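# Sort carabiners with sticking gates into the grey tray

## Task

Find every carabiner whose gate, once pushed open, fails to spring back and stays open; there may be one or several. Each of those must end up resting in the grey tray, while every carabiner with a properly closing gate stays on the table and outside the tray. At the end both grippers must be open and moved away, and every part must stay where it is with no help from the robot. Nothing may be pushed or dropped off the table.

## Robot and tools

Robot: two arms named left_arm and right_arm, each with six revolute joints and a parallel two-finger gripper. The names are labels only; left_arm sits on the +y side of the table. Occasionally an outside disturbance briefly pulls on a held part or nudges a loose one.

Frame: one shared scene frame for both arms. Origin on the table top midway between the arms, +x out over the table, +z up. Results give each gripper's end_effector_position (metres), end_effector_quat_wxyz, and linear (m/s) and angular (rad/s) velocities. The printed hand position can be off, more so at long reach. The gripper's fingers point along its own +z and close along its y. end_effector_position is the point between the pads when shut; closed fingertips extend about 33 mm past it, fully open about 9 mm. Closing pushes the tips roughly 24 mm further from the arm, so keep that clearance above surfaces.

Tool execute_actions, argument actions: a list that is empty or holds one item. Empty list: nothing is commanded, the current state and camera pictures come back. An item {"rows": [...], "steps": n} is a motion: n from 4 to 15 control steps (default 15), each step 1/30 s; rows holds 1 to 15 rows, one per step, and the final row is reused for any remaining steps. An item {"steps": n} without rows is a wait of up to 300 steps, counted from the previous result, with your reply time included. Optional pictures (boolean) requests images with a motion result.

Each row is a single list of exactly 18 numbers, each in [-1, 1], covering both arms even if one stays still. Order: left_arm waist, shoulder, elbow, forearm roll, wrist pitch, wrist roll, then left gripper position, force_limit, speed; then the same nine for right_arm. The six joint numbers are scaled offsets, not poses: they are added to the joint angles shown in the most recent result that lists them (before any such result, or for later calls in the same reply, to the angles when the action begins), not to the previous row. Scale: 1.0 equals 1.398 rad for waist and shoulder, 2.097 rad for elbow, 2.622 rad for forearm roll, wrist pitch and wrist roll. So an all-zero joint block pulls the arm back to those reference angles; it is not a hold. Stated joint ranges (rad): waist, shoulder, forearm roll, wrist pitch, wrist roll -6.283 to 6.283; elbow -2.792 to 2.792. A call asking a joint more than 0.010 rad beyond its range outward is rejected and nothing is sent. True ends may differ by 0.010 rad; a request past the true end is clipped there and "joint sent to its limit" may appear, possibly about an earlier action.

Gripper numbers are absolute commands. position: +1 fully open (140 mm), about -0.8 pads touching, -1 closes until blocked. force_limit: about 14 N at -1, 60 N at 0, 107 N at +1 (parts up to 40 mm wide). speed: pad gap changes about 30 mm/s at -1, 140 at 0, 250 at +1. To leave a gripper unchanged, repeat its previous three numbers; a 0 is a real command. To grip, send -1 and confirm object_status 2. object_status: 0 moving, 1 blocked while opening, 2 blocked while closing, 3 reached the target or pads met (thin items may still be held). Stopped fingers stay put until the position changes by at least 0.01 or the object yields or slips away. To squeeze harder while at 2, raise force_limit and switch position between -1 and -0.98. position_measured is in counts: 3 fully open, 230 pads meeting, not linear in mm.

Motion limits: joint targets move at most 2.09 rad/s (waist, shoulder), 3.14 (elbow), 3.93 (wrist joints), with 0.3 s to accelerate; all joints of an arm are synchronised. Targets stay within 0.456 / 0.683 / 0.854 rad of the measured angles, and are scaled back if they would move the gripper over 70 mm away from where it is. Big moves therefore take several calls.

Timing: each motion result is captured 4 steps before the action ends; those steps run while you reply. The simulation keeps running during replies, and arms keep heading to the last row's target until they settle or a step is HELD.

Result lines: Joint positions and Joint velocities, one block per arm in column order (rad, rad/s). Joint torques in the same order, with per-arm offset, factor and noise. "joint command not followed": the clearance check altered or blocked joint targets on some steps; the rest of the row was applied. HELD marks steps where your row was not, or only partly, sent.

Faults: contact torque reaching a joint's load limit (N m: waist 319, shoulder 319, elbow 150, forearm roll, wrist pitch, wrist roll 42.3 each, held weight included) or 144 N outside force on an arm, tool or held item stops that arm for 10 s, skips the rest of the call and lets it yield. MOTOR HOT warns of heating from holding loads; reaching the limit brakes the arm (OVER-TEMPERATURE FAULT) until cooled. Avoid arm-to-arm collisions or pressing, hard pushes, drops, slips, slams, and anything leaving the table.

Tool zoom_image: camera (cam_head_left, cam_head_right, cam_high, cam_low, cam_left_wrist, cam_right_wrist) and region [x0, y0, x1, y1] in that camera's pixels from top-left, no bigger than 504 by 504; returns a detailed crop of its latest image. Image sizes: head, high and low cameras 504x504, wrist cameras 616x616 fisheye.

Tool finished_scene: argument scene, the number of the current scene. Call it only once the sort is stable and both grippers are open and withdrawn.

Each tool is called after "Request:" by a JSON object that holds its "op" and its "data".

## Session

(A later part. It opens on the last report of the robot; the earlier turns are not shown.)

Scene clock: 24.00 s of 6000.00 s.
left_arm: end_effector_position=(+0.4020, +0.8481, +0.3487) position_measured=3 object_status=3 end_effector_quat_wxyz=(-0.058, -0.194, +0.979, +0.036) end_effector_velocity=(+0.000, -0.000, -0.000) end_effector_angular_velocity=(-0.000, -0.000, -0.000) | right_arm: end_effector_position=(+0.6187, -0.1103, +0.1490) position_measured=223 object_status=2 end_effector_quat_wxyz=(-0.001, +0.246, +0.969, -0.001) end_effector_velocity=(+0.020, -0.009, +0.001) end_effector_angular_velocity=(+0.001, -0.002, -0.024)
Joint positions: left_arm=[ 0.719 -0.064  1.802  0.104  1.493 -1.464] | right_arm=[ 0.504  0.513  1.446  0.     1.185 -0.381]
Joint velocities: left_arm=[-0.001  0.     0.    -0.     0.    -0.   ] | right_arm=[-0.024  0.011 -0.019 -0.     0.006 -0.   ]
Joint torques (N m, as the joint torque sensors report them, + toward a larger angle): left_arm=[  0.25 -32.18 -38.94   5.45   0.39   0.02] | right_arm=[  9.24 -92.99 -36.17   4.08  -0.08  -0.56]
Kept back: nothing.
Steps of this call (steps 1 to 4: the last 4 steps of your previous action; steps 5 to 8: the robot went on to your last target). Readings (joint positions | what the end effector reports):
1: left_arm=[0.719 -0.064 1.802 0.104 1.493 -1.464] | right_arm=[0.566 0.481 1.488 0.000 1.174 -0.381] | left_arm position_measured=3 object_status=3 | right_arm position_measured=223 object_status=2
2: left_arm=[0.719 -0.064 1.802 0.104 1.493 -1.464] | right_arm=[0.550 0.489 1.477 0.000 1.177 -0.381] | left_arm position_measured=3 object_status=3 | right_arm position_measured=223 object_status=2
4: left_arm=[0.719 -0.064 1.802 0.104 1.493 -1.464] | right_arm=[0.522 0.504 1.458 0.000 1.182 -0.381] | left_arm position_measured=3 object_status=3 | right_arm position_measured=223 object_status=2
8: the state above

Request:
{"op": "execute_actions", "data": {"actions": [{"rows":[[0,0,0,0,0,0,1,0,0,-0.0007,0.053,0.0385,0,-0.06,0,-1,-0.2,-0.3]],"steps":15}]}}

Request:
{"op": "execute_actions", "data": {"actions": [{"steps":8}], "pictures": true}}

Scene clock: 24.50 s of 6000.00 s.
left_arm: end_effector_position=(+0.4020, +0.8481, +0.3487) position_measured=3 object_status=3 end_effector_quat_wxyz=(-0.058, -0.194, +0.979, +0.036) end_effector_velocity=(-0.000, +0.000, +0.000) end_effector_angular_velocity=(+0.000, -0.000, +0.001) | right_arm: end_effector_position=(+0.6206, -0.1102, +0.0504) position_measured=223 object_status=2 end_effector_quat_wxyz=(+0.000, +0.246, +0.969, +0.000) end_effector_velocity=(-0.000, +0.002, -0.031) end_effector_angular_velocity=(+0.007, -0.008, +0.002)
Joint positions: left_arm=[ 0.719 -0.064  1.802  0.104  1.493 -1.464] | right_arm=[ 0.503  0.585  1.524  0.     1.032 -0.381]
Joint velocities: left_arm=[ 0.001 -0.001  0.    -0.     0.     0.   ] | right_arm=[ 0.002  0.022  0.027  0.    -0.06  -0.001]
Joint torques (N m, as the joint torque sensors report them, + toward a larger angle): left_arm=[ -0.43 -32.14 -38.91   5.43   0.43   0.11] | right_arm=[   0.94 -101.19  -36.69    3.91    0.14   -0.08]
Steps of this call (steps 1 to 4: the robot went on to your last target; steps 5 to 15: the first 11 steps of this action). Readings (joint positions | what the end effector reports):
5: left_arm=[0.719 -0.064 1.802 0.104 1.493 -1.464] | right_arm=[0.503 0.514 1.444 0.000 1.186 -0.381] | left_arm position_measured=3 object_status=3 | right_arm position_measured=223 object_status=2
6: left_arm=[0.719 -0.064 1.802 0.104 1.493 -1.464] | right_arm=[0.503 0.517 1.447 0.000 1.179 -0.381] | left_arm position_measured=3 object_status=3 | right_arm position_measured=223 object_status=2
8: left_arm=[0.719 -0.064 1.802 0.104 1.493 -1.464] | right_arm=[0.503 0.539 1.473 0.000 1.131 -0.381] | left_arm position_measured=3 object_status=3 | right_arm position_measured=223 object_status=2
12: left_arm=[0.719 -0.064 1.802 0.104 1.493 -1.464] | right_arm=[0.503 0.578 1.516 0.000 1.049 -0.381] | left_arm position_measured=3 object_status=3 | right_arm position_measured=223 object_status=2
15: the state above

Scene clock: 24.77 s of 6000.00 s.
left_arm: end_effector_position=(+0.4020, +0.8481, +0.3487) position_measured=3 object_status=3 end_effector_quat_wxyz=(-0.058, -0.194, +0.979, +0.036) end_effector_velocity=(+0.000, -0.000, +0.000) end_effector_angular_velocity=(+0.000, -0.000, +0.001) | right_arm: end_effector_position=(+0.6203, -0.1101, +0.0479) position_measured=223 object_status=2 end_effector_quat_wxyz=(+0.000, +0.246, +0.969, +0.000) end_effector_velocity=(-0.000, +0.000, +0.000) end_effector_angular_velocity=(+0.001, -0.001, -0.000)
Joint positions: left_arm=[ 0.719 -0.064  1.802  0.104  1.493 -1.464] | right_arm=[ 0.503  0.587  1.526  0.     1.028 -0.381]
Joint velocities: left_arm=[-0.    -0.    -0.     0.     0.    -0.001] | right_arm=[ 0.    -0.001  0.     0.    -0.001  0.   ]
Joint torques (N m, as the joint torque sensors report them, + toward a larger angle): left_arm=[ -0.32 -31.84 -39.35   5.46   0.45   0.  ] | right_arm=[  3.52 -96.01 -34.91   3.93  -0.18   0.04]
Kept back: nothing.
Steps of this call (steps 1 to 4: the last 4 steps of your previous action; steps 5 to 8: the robot went on to your last target). Readings (joint positions | what the end effector reports):
1: left_arm=[0.719 -0.064 1.802 0.104 1.493 -1.464] | right_arm=[0.503 0.585 1.525 0.000 1.031 -0.381] | left_arm position_measured=3 object_status=3 | right_arm position_measured=223 object_status=2
2: left_arm=[0.719 -0.064 1.802 0.104 1.493 -1.464] | right_arm=[0.503 0.586 1.525 0.000 1.030 -0.381] | left_arm position_measured=3 object_status=3 | right_arm position_measured=223 object_status=2
4: left_arm=[0.719 -0.064 1.802 0.104 1.493 -1.464] | right_arm=[0.503 0.586 1.526 0.000 1.029 -0.381] | left_arm position_measured=3 object_status=3 | right_arm position_measured=223 object_status=2
8: the state above

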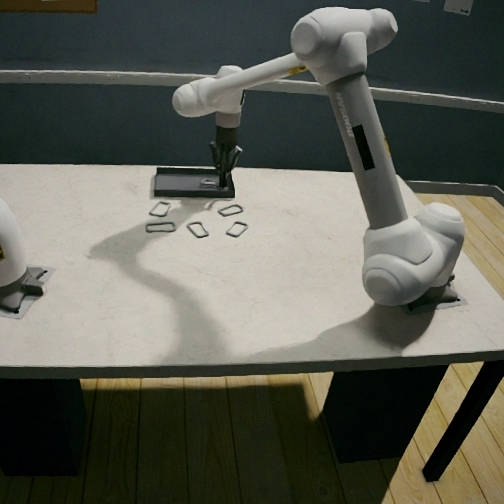

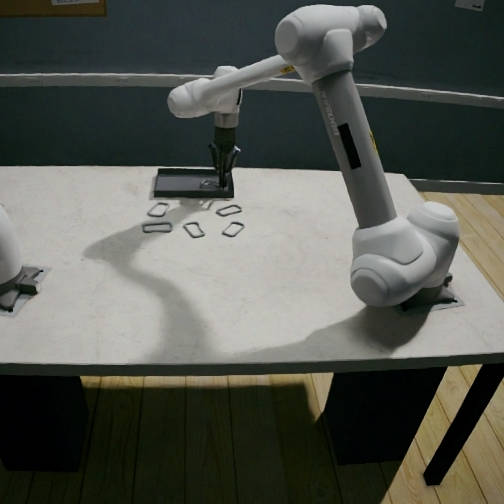

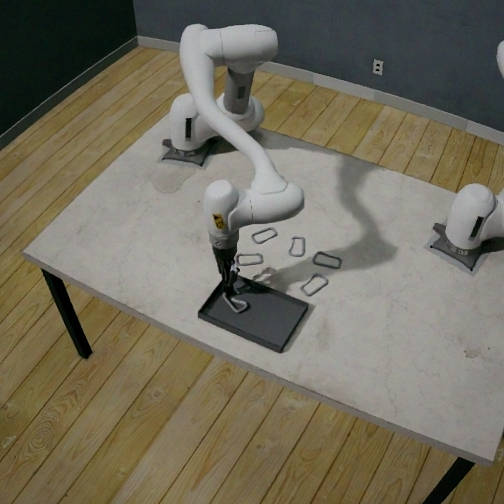

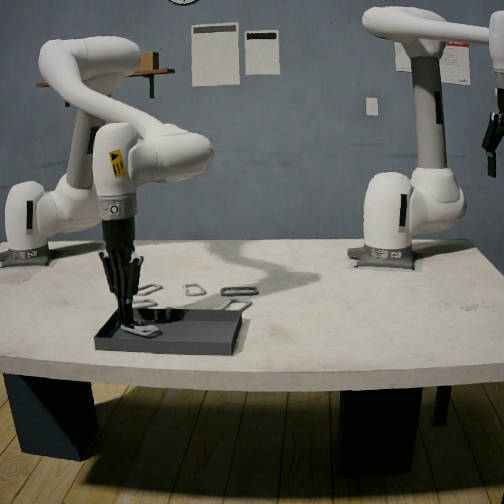

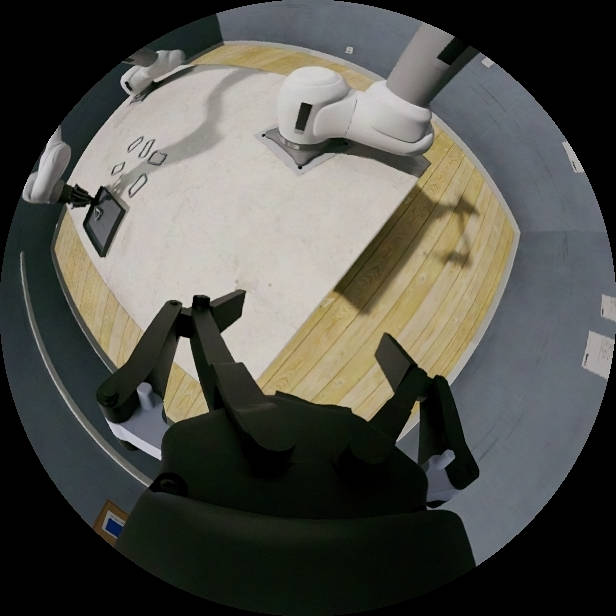

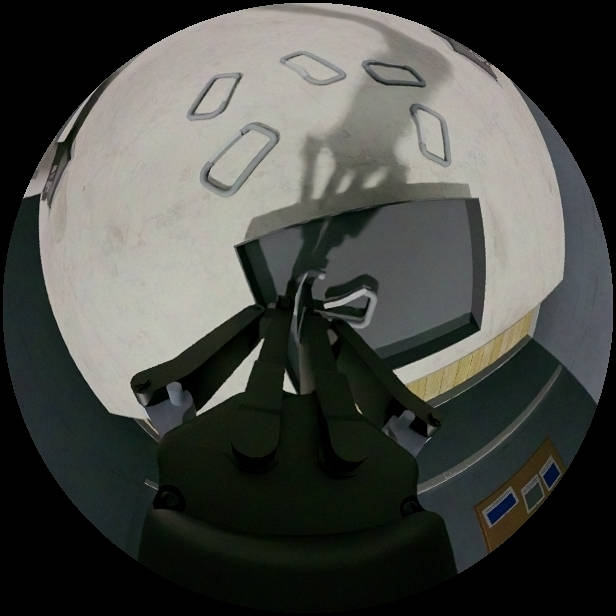

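Request:
{"op": "execute_actions", "data": {"actions": [{"rows":[[0,0,0,0,0,0,1,0,0,0,0.0027,0.0012,0,-0.0024,0,-1,-0.2,-0.3],[0,0,0,0,0,0,1,0,0,0,0.0027,0.0012,0,-0.0024,0,-1,-0.2,-0.3],[0,0,0,0,0,0,1,0,0,0,0.0027,0.0012,0,-0.0024,0,-0.56,-0.2,0.3]],"steps":15}]}}

Request:
{"op": "execute_actions", "data": {"actions": [{"rows":[[0,0,0,0,0,0,1,0,0,0,-0.07,-0.032,0,0.063,0,-0.56,-0.2,0.3]],"steps":15}], "pictures": true}}

Scene clock: 25.47 s of 6000.00 s.
left_arm: end_effector_position=(+0.4020, +0.8481, +0.3487) position_measured=3 object_status=3 end_effector_quat_wxyz=(-0.058, -0.194, +0.979, +0.036) end_effector_velocity=(-0.000, +0.001, -0.000) end_effector_angular_velocity=(-0.001, +0.001, +0.000) | right_arm: end_effector_position=(+0.6203, -0.1100, +0.0436) position_measured=200 object_status=0 end_effector_quat_wxyz=(+0.000, +0.246, +0.969, +0.000) end_effector_velocity=(+0.000, +0.000, -0.000) end_effector_angular_velocity=(+0.001, -0.001, -0.000)
Joint positions: left_arm=[ 0.719 -0.064  1.802  0.104  1.493 -1.464] | right_arm=[ 0.503  0.59   1.529  0.     1.022 -0.381]
Joint velocities: left_arm=[ 0.002  0.001  0.    -0.    -0.     0.001] | right_arm=[ 0.     0.     0.     0.    -0.001  0.   ]
Joint torques (N m, as the joint torque sensors report them, + toward a larger angle): left_arm=[ -0.99 -32.02 -39.     5.48   0.4   -0.01] | right_arm=[  2.91 -92.53 -33.79   3.76  -0.26  -0.26]
Steps of this call (steps 1 to 10: the robot went on to your last target; steps 11 to 21: the first 11 steps of this action). Readings (joint positions | what the end effector reports):
11: left_arm=[0.719 -0.064 1.802 0.104 1.493 -1.464] | right_arm=[0.503 0.587 1.526 0.000 1.028 -0.381] | left_arm position_measured=3 object_status=3 | right_arm position_measured=223 object_status=2
12: left_arm=[0.719 -0.064 1.802 0.104 1.493 -1.464] | right_arm=[0.503 0.588 1.527 0.000 1.026 -0.381] | left_arm position_measured=3 object_status=3 | right_arm position_measured=223 object_status=2
14: left_arm=[0.719 -0.064 1.802 0.104 1.493 -1.464] | right_arm=[0.503 0.589 1.528 0.000 1.024 -0.381] | left_arm position_measured=3 object_status=3 | right_arm position_measured=223 object_status=0
18: left_arm=[0.719 -0.064 1.802 0.104 1.493 -1.464] | right_arm=[0.503 0.590 1.529 0.000 1.022 -0.381] | left_arm position_measured=3 object_status=3 | right_arm position_measured=200 object_status=0
21: the state above

Scene clock: 25.97 s of 6000.00 s.
left_arm: end_effector_position=(+0.4020, +0.8481, +0.3487) position_measured=3 object_status=3 end_effector_quat_wxyz=(-0.058, -0.194, +0.979, +0.036) end_effector_velocity=(+0.000, -0.000, -0.000) end_effector_angular_velocity=(-0.002, -0.000, +0.001) | right_arm: end_effector_position=(+0.6127, -0.1163, +0.1529) position_measured=200 object_status=3 end_effector_quat_wxyz=(+0.000, +0.246, +0.969, +0.000) end_effector_velocity=(-0.011, -0.009, +0.059) end_effector_angular_velocity=(-0.009, +0.011, -0.000)
Joint positions: left_arm=[ 0.719 -0.064  1.802  0.104  1.493 -1.464] | right_arm=[ 0.503  0.496  1.464  0.     1.181 -0.381]
Joint velocities: left_arm=[ 0.001  0.001 -0.    -0.002  0.     0.   ] | right_arm=[-0.    -0.051 -0.034 -0.     0.099  0.   ]
Joint torques (N m, as the joint torque sensors report them, + toward a larger angle): left_arm=[ -0.62 -31.7  -39.07   5.49   0.33   0.  ] | right_arm=[  1.49 -70.35 -28.59   3.    -0.02  -0.13]
Steps of this call (steps 1 to 4: the last 4 steps of your previous action; steps 5 to 15: the first 11 steps of this action, its rows measured from where the robot was after step 4). Readings (joint positions | what the end effector reports):
4: left_arm=[0.719 -0.064 1.802 0.104 1.493 -1.464] | right_arm=[0.503 0.590 1.529 0.000 1.022 -0.381] | left_arm position_measured=3 object_status=3 | right_arm position_measured=200 object_status=0
5: left_arm=[0.719 -0.064 1.802 0.104 1.493 -1.464] | right_arm=[0.503 0.590 1.529 0.000 1.022 -0.381] | left_arm position_measured=3 object_status=3 | right_arm position_measured=200 object_status=3
6: left_arm=[0.719 -0.064 1.802 0.104 1.493 -1.464] | right_arm=[0.503 0.588 1.528 0.000 1.026 -0.381] | left_arm position_measured=3 object_status=3 | right_arm position_measured=200 object_status=3
8: left_arm=[0.719 -0.064 1.802 0.104 1.493 -1.464] | right_arm=[0.503 0.563 1.510 -0.000 1.070 -0.381] | left_arm position_measured=3 object_status=3 | right_arm position_measured=200 object_status=3
12: left_arm=[0.719 -0.064 1.802 0.104 1.493 -1.464] | right_arm=[0.503 0.512 1.475 0.000 1.153 -0.381] | left_arm position_measured=3 object_status=3 | right_arm position_measured=200 object_status=3
15: the state above

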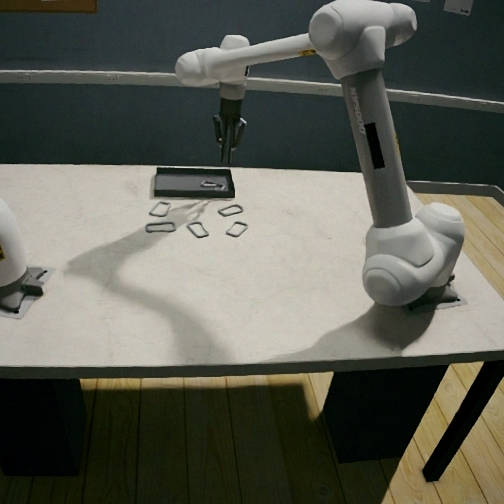

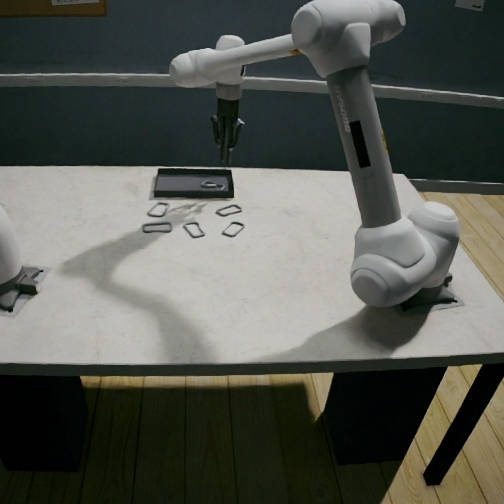

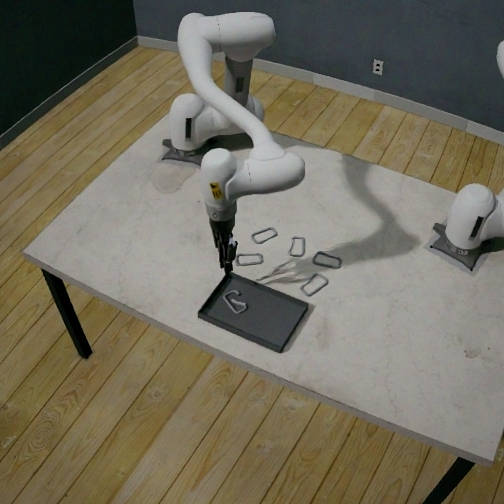

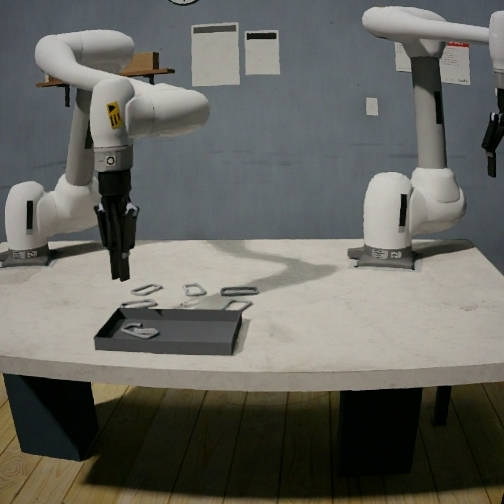

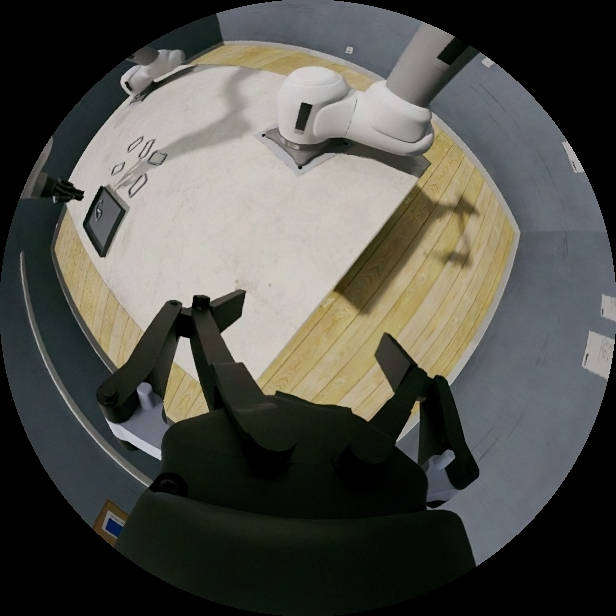

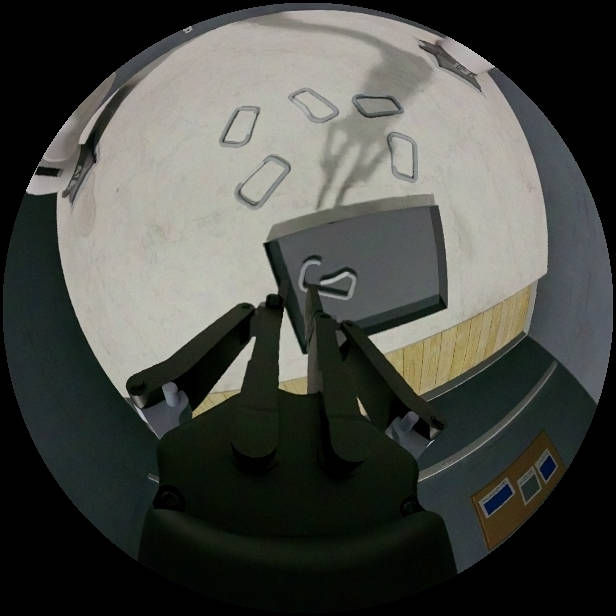

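Request:
{"op": "execute_actions", "data": {"actions": []}}

Scene clock: 26.63 s of 6000.00 s.
left_arm: end_effector_position=(+0.4020, +0.8481, +0.3487) position_measured=3 object_status=3 end_effector_quat_wxyz=(-0.058, -0.194, +0.979, +0.036) end_effector_velocity=(-0.000, -0.000, +0.001) end_effector_angular_velocity=(+0.001, -0.001, +0.001) | right_arm: end_effector_position=(+0.6121, -0.1168, +0.1571) position_measured=200 object_status=3 end_effector_quat_wxyz=(-0.000, +0.246, +0.969, +0.000) end_effector_velocity=(+0.000, +0.000, +0.001) end_effector_angular_velocity=(+0.001, -0.001, -0.000)
Joint positions: left_arm=[ 0.719 -0.064  1.802  0.104  1.493 -1.464] | right_arm=[ 0.503  0.493  1.462  0.     1.187 -0.381]
Joint velocities: left_arm=[-0.    -0.001 -0.    -0.    -0.    -0.002] | right_arm=[-0.    -0.001 -0.001  0.     0.     0.   ]
Joint torques (N m, as the joint torque sensors report them, + toward a larger angle): left_arm=[ -0.29 -32.22 -38.95   5.3    0.33   0.12] | right_arm=[  4.29 -87.69 -37.65   4.21  -0.04  -0.3 ]
Kept back: nothing.
Steps of this call (steps 1 to 4: the last 4 steps of your previous action; steps 5 to 15: the robot went on to your last target; steps 16 to 20: nothing new was sent). Readings (joint positions | what the end effector reports):
1: left_arm=[0.719 -0.064 1.802 0.104 1.493 -1.464] | right_arm=[0.503 0.495 1.464 0.000 1.183 -0.381] | left_arm position_measured=3 object_status=3 | right_arm position_measured=200 object_status=3
2: left_arm=[0.719 -0.064 1.802 0.104 1.493 -1.464] | right_arm=[0.503 0.494 1.463 0.000 1.185 -0.381] | left_arm position_measured=3 object_status=3 | right_arm position_measured=200 object_status=3
4: left_arm=[0.719 -0.064 1.802 0.104 1.493 -1.464] | right_arm=[0.503 0.493 1.462 0.000 1.186 -0.381] | left_arm position_measured=3 object_status=3 | right_arm position_measured=200 object_status=3
8: left_arm=[0.719 -0.064 1.802 0.104 1.493 -1.464] | right_arm=[0.503 0.493 1.462 0.000 1.187 -0.381] | left_arm position_measured=3 object_status=3 | right_arm position_measured=200 object_status=3
20: the state above
All arms were judged still, so your last target was given up. Only a new action makes them travel on or press farther. Fingers that are still opening or closing keep moving.

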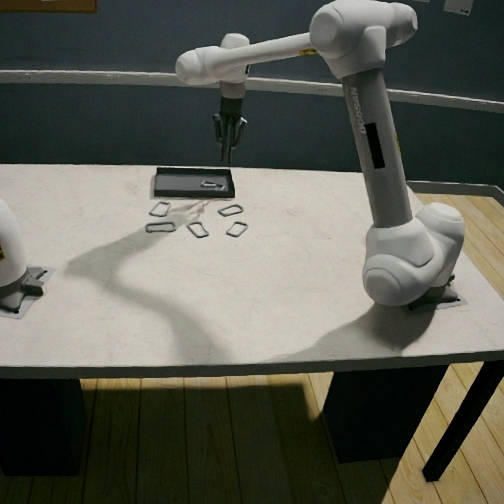

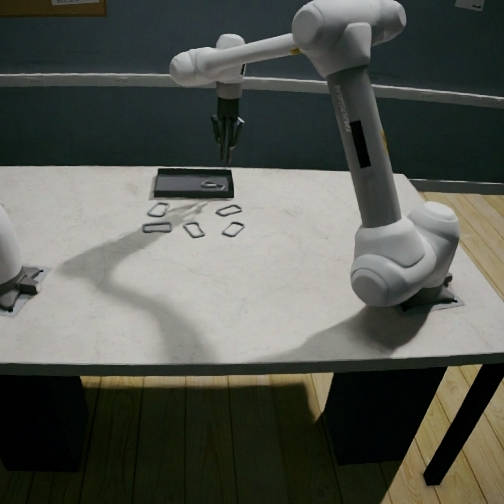

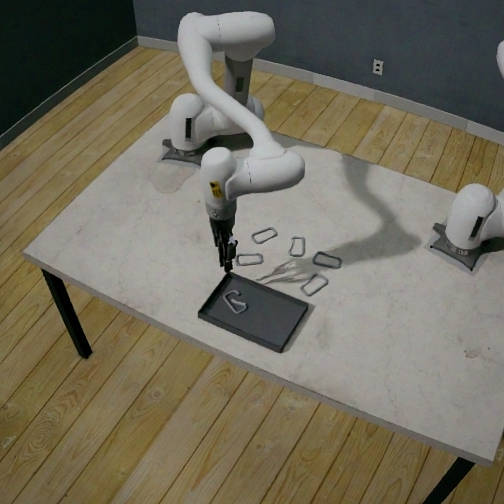

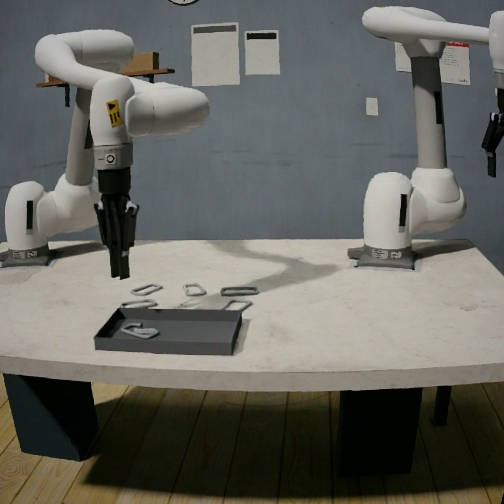

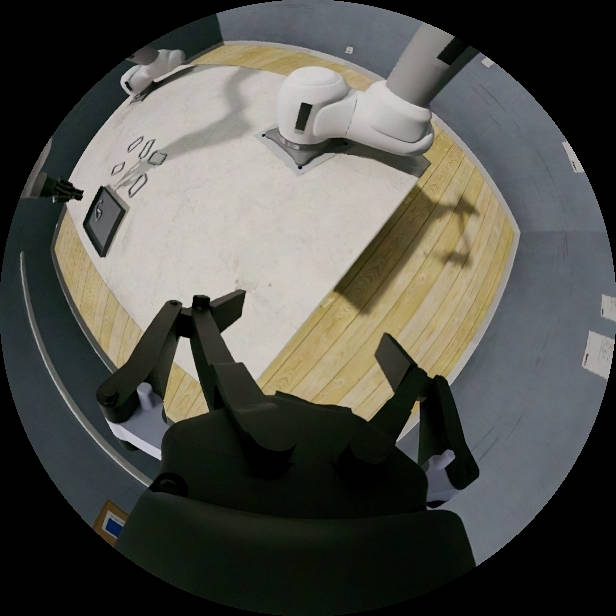

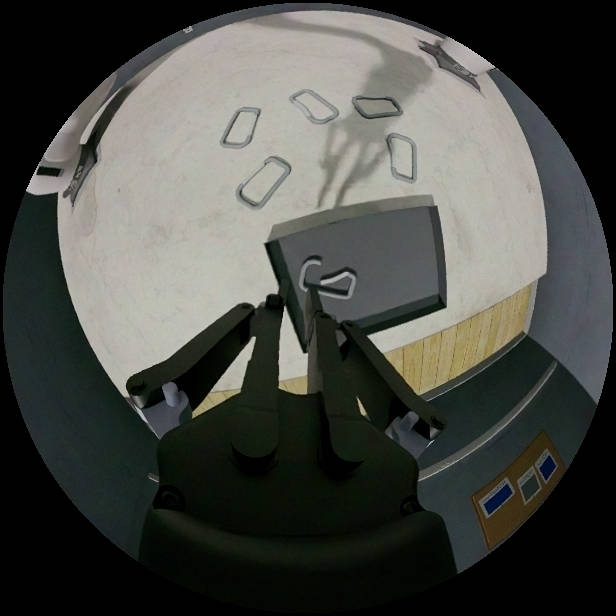

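Request:
{"op": "execute_actions", "data": {"actions": [{"rows":[[0,0,0,0,0,0,1,0,0,0.1116,-0.0873,0.154,0,-0.0767,0.2395,0.1,-0.3,0.3]],"steps":15}]}}

Request:
{"op": "execute_actions", "data": {"actions": [{"steps":10}], "pictures": true}}

Request:
{"op": "zoom_image", "data": {"camera": "cam_right_wrist", "region": [150,100,450,362]}}

Scene clock: 27.20 s of 6000.00 s.
left_arm: end_effector_position=(+0.4020, +0.8481, +0.3487) position_measured=3 object_status=3 end_effector_quat_wxyz=(-0.058, -0.194, +0.979, +0.036) end_effector_velocity=(+0.000, -0.000, -0.000) end_effector_angular_velocity=(-0.000, +0.000, -0.000) | right_arm: end_effector_position=(+0.5079, -0.1122, +0.1156) position_measured=117 object_status=0 end_effector_quat_wxyz=(+0.000, +0.382, +0.924, +0.000) end_effector_velocity=(-0.356, -0.019, -0.137) end_effector_angular_velocity=(-0.001, +0.002, -0.960)
Joint positions: left_arm=[ 0.719 -0.064  1.802  0.104  1.493 -1.464] | right_arm=[0.598 0.418 1.659 0.    1.064 0.001]
Joint velocities: left_arm=[-0.  0. -0. -0.  0.  0.] | right_arm=[ 0.322 -0.251  0.661 -0.    -0.408  1.282]
Joint torques (N m, as the joint torque sensors report them, + toward a larger angle): left_arm=[ -0.18 -31.65 -39.45   5.36   0.37   0.1 ] | right_arm=[  3.84 -82.13 -35.71   3.9   -0.22  -0.44]
Steps of this call (steps 1 to 6: nothing new was sent; steps 7 to 17: the first 11 steps of this action). Readings (joint positions | what the end effector reports):
7: left_arm=[0.719 -0.064 1.802 0.104 1.493 -1.464] | right_arm=[0.504 0.492 1.462 0.000 1.187 -0.381] | left_arm position_measured=3 object_status=3 | right_arm position_measured=200 object_status=0
8: left_arm=[0.719 -0.064 1.802 0.104 1.493 -1.464] | right_arm=[0.505 0.491 1.465 0.000 1.184 -0.374] | left_arm position_measured=3 object_status=3 | right_arm position_measured=196 object_status=0
10: left_arm=[0.719 -0.064 1.802 0.104 1.493 -1.464] | right_arm=[0.519 0.480 1.495 0.000 1.165 -0.318] | left_arm position_measured=3 object_status=3 | right_arm position_measured=178 object_status=0
14: left_arm=[0.719 -0.064 1.802 0.104 1.493 -1.464] | right_arm=[0.566 0.444 1.591 0.000 1.106 -0.130] | left_arm position_measured=3 object_status=3 | right_arm position_measured=140 object_status=0
17: the state above

Scene clock: 27.53 s of 6000.00 s.
left_arm: end_effector_position=(+0.4020, +0.8481, +0.3487) position_measured=3 object_status=3 end_effector_quat_wxyz=(-0.058, -0.194, +0.979, +0.036) end_effector_velocity=(-0.000, +0.000, -0.000) end_effector_angular_velocity=(-0.000, -0.000, +0.002) | right_arm: end_effector_position=(+0.4410, -0.1201, +0.0898) position_measured=117 object_status=3 end_effector_quat_wxyz=(-0.000, +0.465, +0.885, +0.000) end_effector_velocity=(-0.009, -0.003, -0.005) end_effector_angular_velocity=(-0.001, +0.001, -0.028)
Joint positions: left_arm=[ 0.719 -0.064  1.802  0.104  1.493 -1.464] | right_arm=[0.659 0.371 1.783 0.    0.987 0.244]
Joint velocities: left_arm=[ 0.001 -0.     0.    -0.001 -0.    -0.001] | right_arm=[ 0.007 -0.006  0.019 -0.    -0.011  0.035]
Joint torques (N m, as the joint torque sensors report them, + toward a larger angle): left_arm=[  0.   -32.42 -39.24   5.51   0.32   0.  ] | right_arm=[  2.41 -74.21 -33.2    3.78  -0.39  -0.24]
Kept back: nothing.
Steps of this call (steps 1 to 4: the last 4 steps of your previous action; steps 5 to 10: the robot went on to your last target). Readings (joint positions | what the end effector reports):
1: left_arm=[0.719 -0.064 1.802 0.104 1.493 -1.464] | right_arm=[0.609 0.410 1.681 0.000 1.050 0.044] | left_arm position_measured=3 object_status=3 | right_arm position_measured=117 object_status=0
2: left_arm=[0.719 -0.064 1.802 0.104 1.493 -1.464] | right_arm=[0.620 0.401 1.703 0.000 1.036 0.088] | left_arm position_measured=3 object_status=3 | right_arm position_measured=117 object_status=0
4: left_arm=[0.719 -0.064 1.802 0.104 1.493 -1.464] | right_arm=[0.640 0.386 1.744 0.000 1.011 0.168] | left_arm position_measured=3 object_status=3 | right_arm position_measured=117 object_status=0
8: left_arm=[0.719 -0.064 1.802 0.104 1.493 -1.464] | right_arm=[0.658 0.372 1.781 0.000 0.988 0.240] | left_arm position_measured=3 object_status=3 | right_arm position_measured=117 object_status=3
10: the state above

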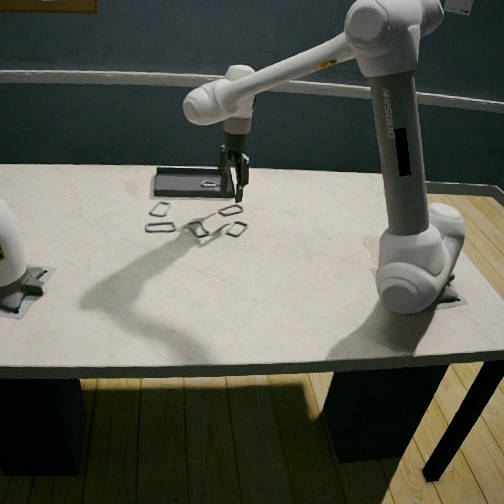

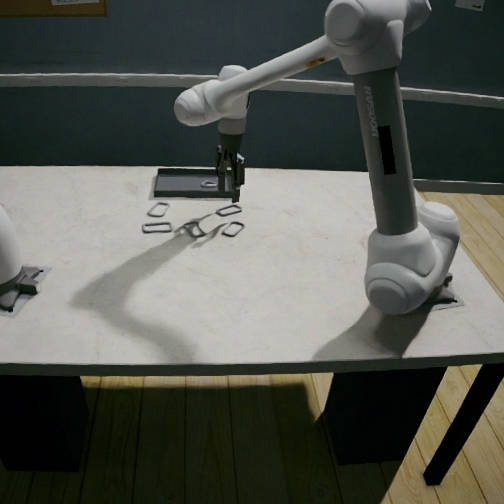

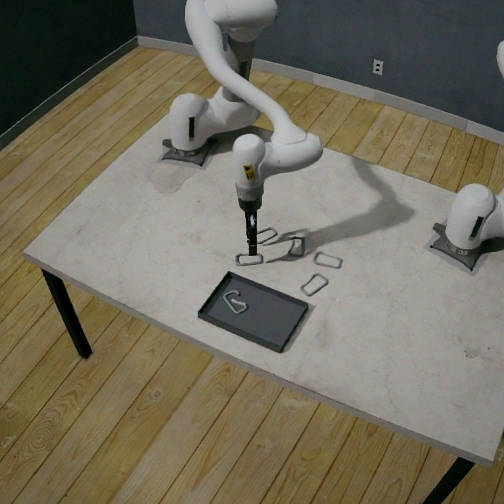

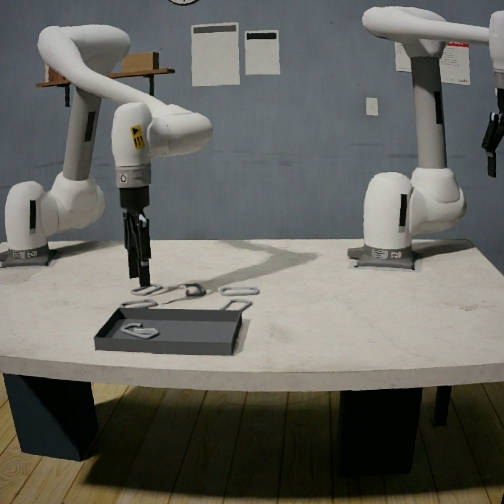

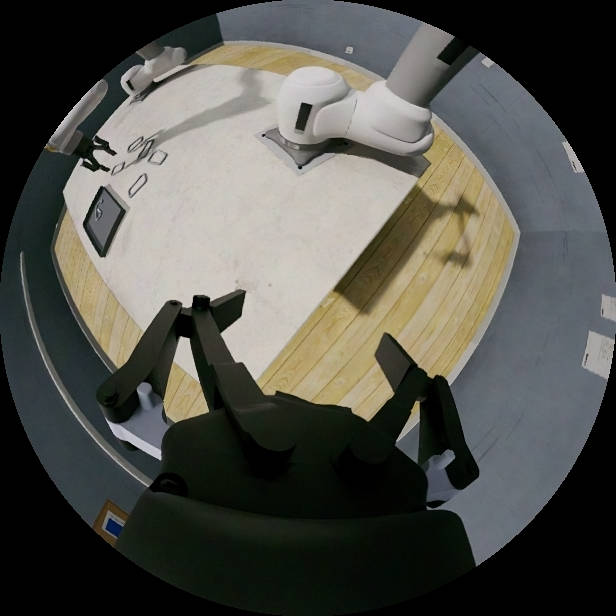

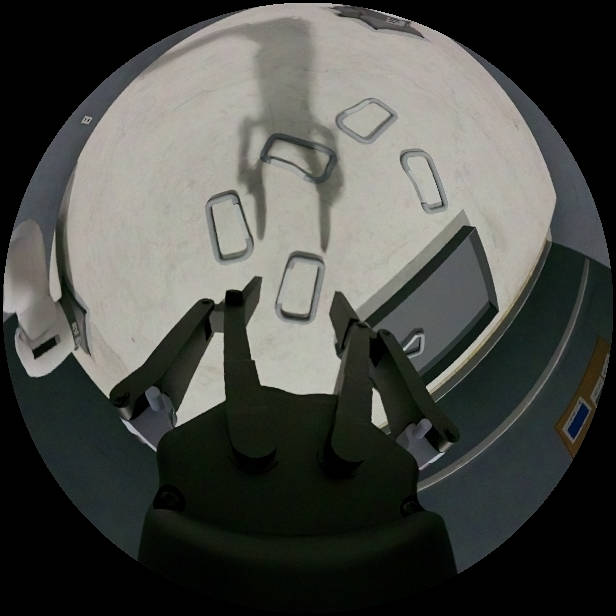

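Region (150, 100, 450, 362) of cam_right_wrist's 616x616 image, scaled by 1.680, with more detail than that image has; it fills the top 440 rows of this view, and the rest is white.

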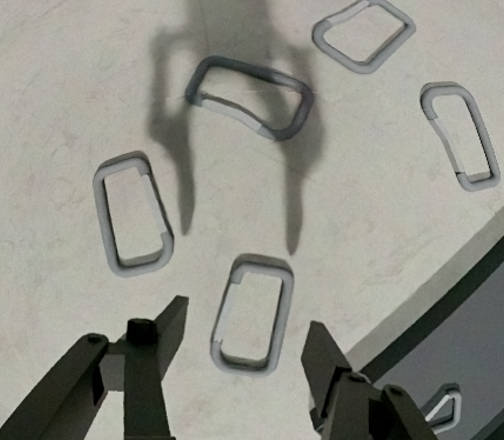

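Request:
{"op": "execute_actions", "data": {"actions": [{"rows":[[0,0,0,0,0,0,1,0,0,0,0.0298,0.0152,0,-0.0281,0,0.1,-0.3,0.3]],"steps":15}], "pictures": false}}

Request:
{"op": "execute_actions", "data": {"actions": [{"steps":5}], "pictures": true}}

Request:
{"op": "zoom_image", "data": {"camera": "cam_right_wrist", "region": [220,220,380,350]}}

Scene clock: 28.13 s of 6000.00 s.
left_arm: end_effector_position=(+0.4020, +0.8481, +0.3487) position_measured=3 object_status=3 end_effector_quat_wxyz=(-0.058, -0.194, +0.979, +0.036) end_effector_velocity=(-0.000, +0.000, +0.000) end_effector_angular_velocity=(+0.001, +0.000, +0.002) | right_arm: end_effector_position=(+0.4409, -0.1200, +0.0471) position_measured=117 object_status=3 end_effector_quat_wxyz=(+0.000, +0.465, +0.885, +0.000) end_effector_velocity=(+0.001, -0.001, -0.007) end_effector_angular_velocity=(+0.000, -0.000, -0.001)
Joint positions: left_arm=[ 0.719 -0.064  1.802  0.104  1.493 -1.464] | right_arm=[0.659 0.412 1.815 0.    0.914 0.244]
Joint velocities: left_arm=[ 0.     0.    -0.     0.     0.    -0.001] | right_arm=[-0.002  0.007  0.005 -0.    -0.012 -0.001]
Joint torques (N m, as the joint torque sensors report them, + toward a larger angle): left_arm=[  0.2  -32.39 -39.41   5.36   0.36  -0.01] | right_arm=[  5.04 -78.72 -31.68   3.74  -0.09  -0.42]
Steps of this call (steps 1 to 7: the robot went on to your last target; steps 8 to 18: the first 11 steps of this action). Readings (joint positions | what the end effector reports):
8: left_arm=[0.719 -0.064 1.802 0.104 1.493 -1.464] | right_arm=[0.659 0.371 1.785 0.000 0.986 0.247] | left_arm position_measured=3 object_status=3 | right_arm position_measured=117 object_status=3
9: left_arm=[0.719 -0.064 1.802 0.104 1.493 -1.464] | right_arm=[0.659 0.373 1.787 0.000 0.979 0.247] | left_arm position_measured=3 object_status=3 | right_arm position_measured=117 object_status=3
11: left_arm=[0.719 -0.064 1.802 0.104 1.493 -1.464] | right_arm=[0.659 0.394 1.803 0.000 0.944 0.246] | left_arm position_measured=3 object_status=3 | right_arm position_measured=117 object_status=3
15: left_arm=[0.719 -0.064 1.802 0.104 1.493 -1.464] | right_arm=[0.659 0.411 1.814 0.000 0.916 0.245] | left_arm position_measured=3 object_status=3 | right_arm position_measured=117 object_status=3
18: the state above

Scene clock: 28.30 s of 6000.00 s.
left_arm: end_effector_position=(+0.4020, +0.8481, +0.3487) position_measured=3 object_status=3 end_effector_quat_wxyz=(-0.058, -0.194, +0.979, +0.036) end_effector_velocity=(+0.001, -0.001, -0.001) end_effector_angular_velocity=(-0.003, +0.001, +0.001) | right_arm: end_effector_position=(+0.4410, -0.1201, +0.0466) position_measured=117 object_status=3 end_effector_quat_wxyz=(-0.000, +0.465, +0.885, +0.000) end_effector_velocity=(+0.000, -0.001, -0.001) end_effector_angular_velocity=(-0.000, +0.000, -0.000)
Joint positions: left_arm=[ 0.719 -0.064  1.802  0.104  1.493 -1.464] | right_arm=[0.659 0.413 1.815 0.    0.913 0.244]
Joint velocities: left_arm=[-0.001  0.002 -0.    -0.002  0.    -0.002] | right_arm=[-0.001  0.001  0.001 -0.    -0.001 -0.   ]
Joint torques (N m, as the joint torque sensors report them, + toward a larger angle): left_arm=[ -0.7  -32.2  -38.88   5.42   0.33  -0.02] | right_arm=[  3.59 -75.9  -32.55   3.74  -0.39  -0.25]
Kept back: nothing.
Steps of this call (steps 1 to 4: the last 4 steps of your previous action; step 5: the robot went on to your last target). Readings (joint positions | what the end effector reports):
1: left_arm=[0.719 -0.064 1.802 0.104 1.493 -1.464] | right_arm=[0.659 0.412 1.815 0.000 0.914 0.244] | left_arm position_measured=3 object_status=3 | right_arm position_measured=117 object_status=3
2: left_arm=[0.719 -0.064 1.802 0.104 1.493 -1.464] | right_arm=[0.659 0.412 1.815 0.000 0.913 0.244] | left_arm position_measured=3 object_status=3 | right_arm position_measured=117 object_status=3
4: left_arm=[0.719 -0.064 1.802 0.104 1.493 -1.464] | right_arm=[0.659 0.412 1.815 0.000 0.913 0.244] | left_arm position_measured=3 object_status=3 | right_arm position_measured=117 object_status=3
5: the state above

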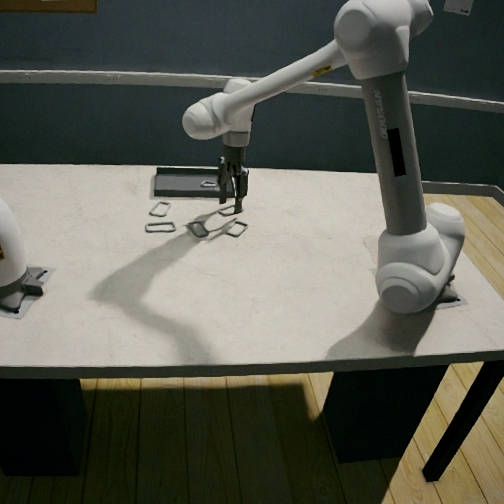

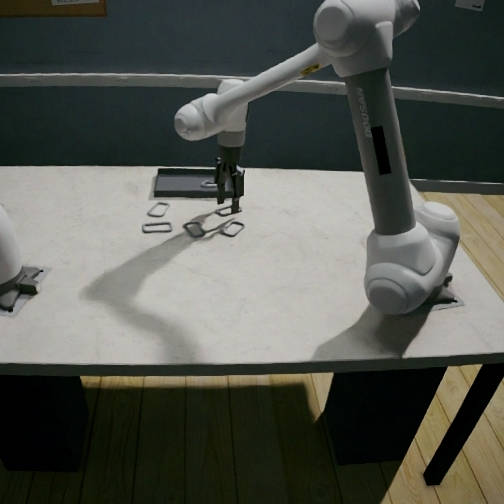

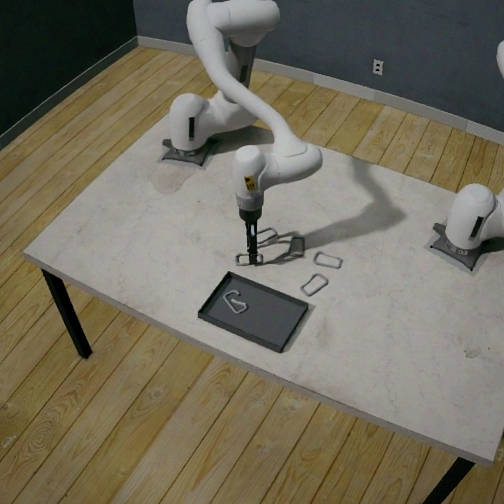

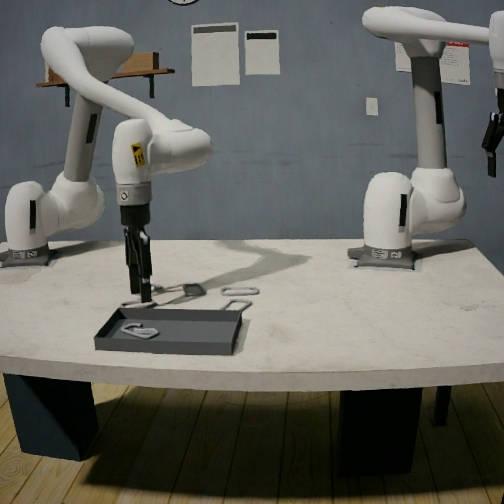

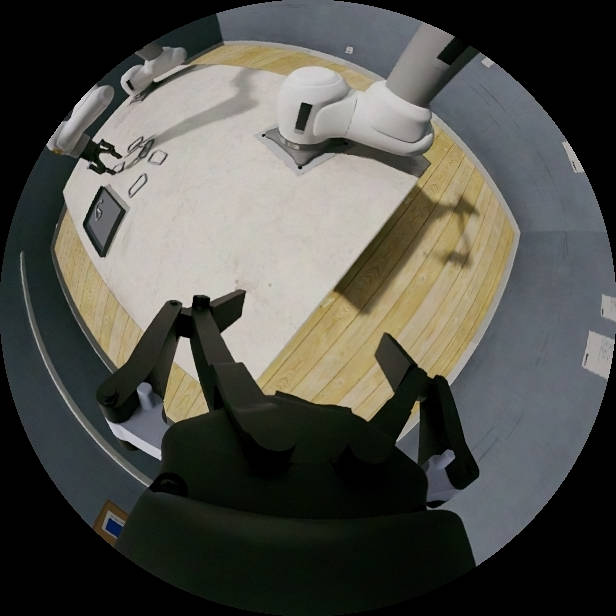

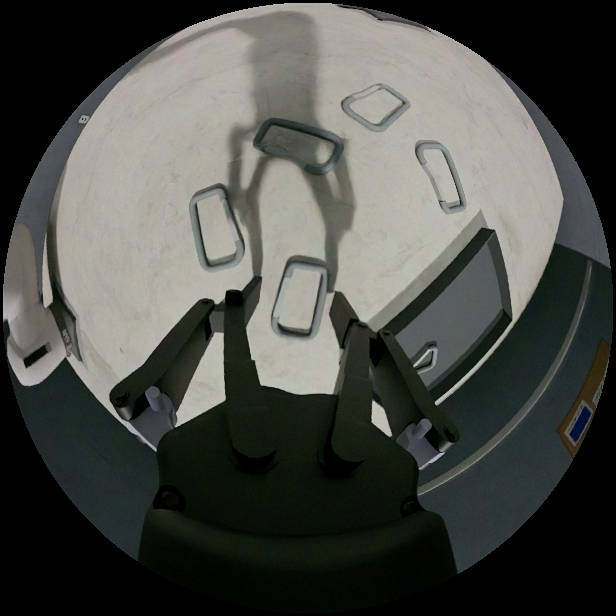

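Region (220, 220, 380, 350) of cam_right_wrist's 616x616 image, scaled by 3.150, with more detail than that image has; it fills the top 410 rows of this view, and the rest is white.

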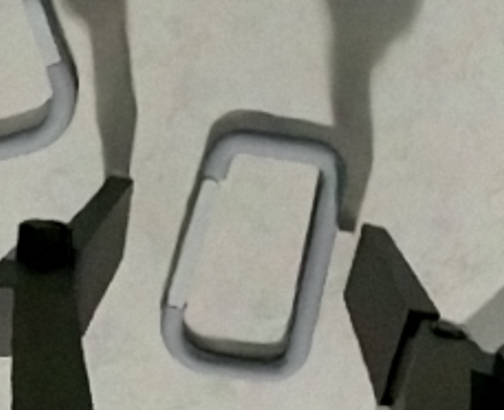

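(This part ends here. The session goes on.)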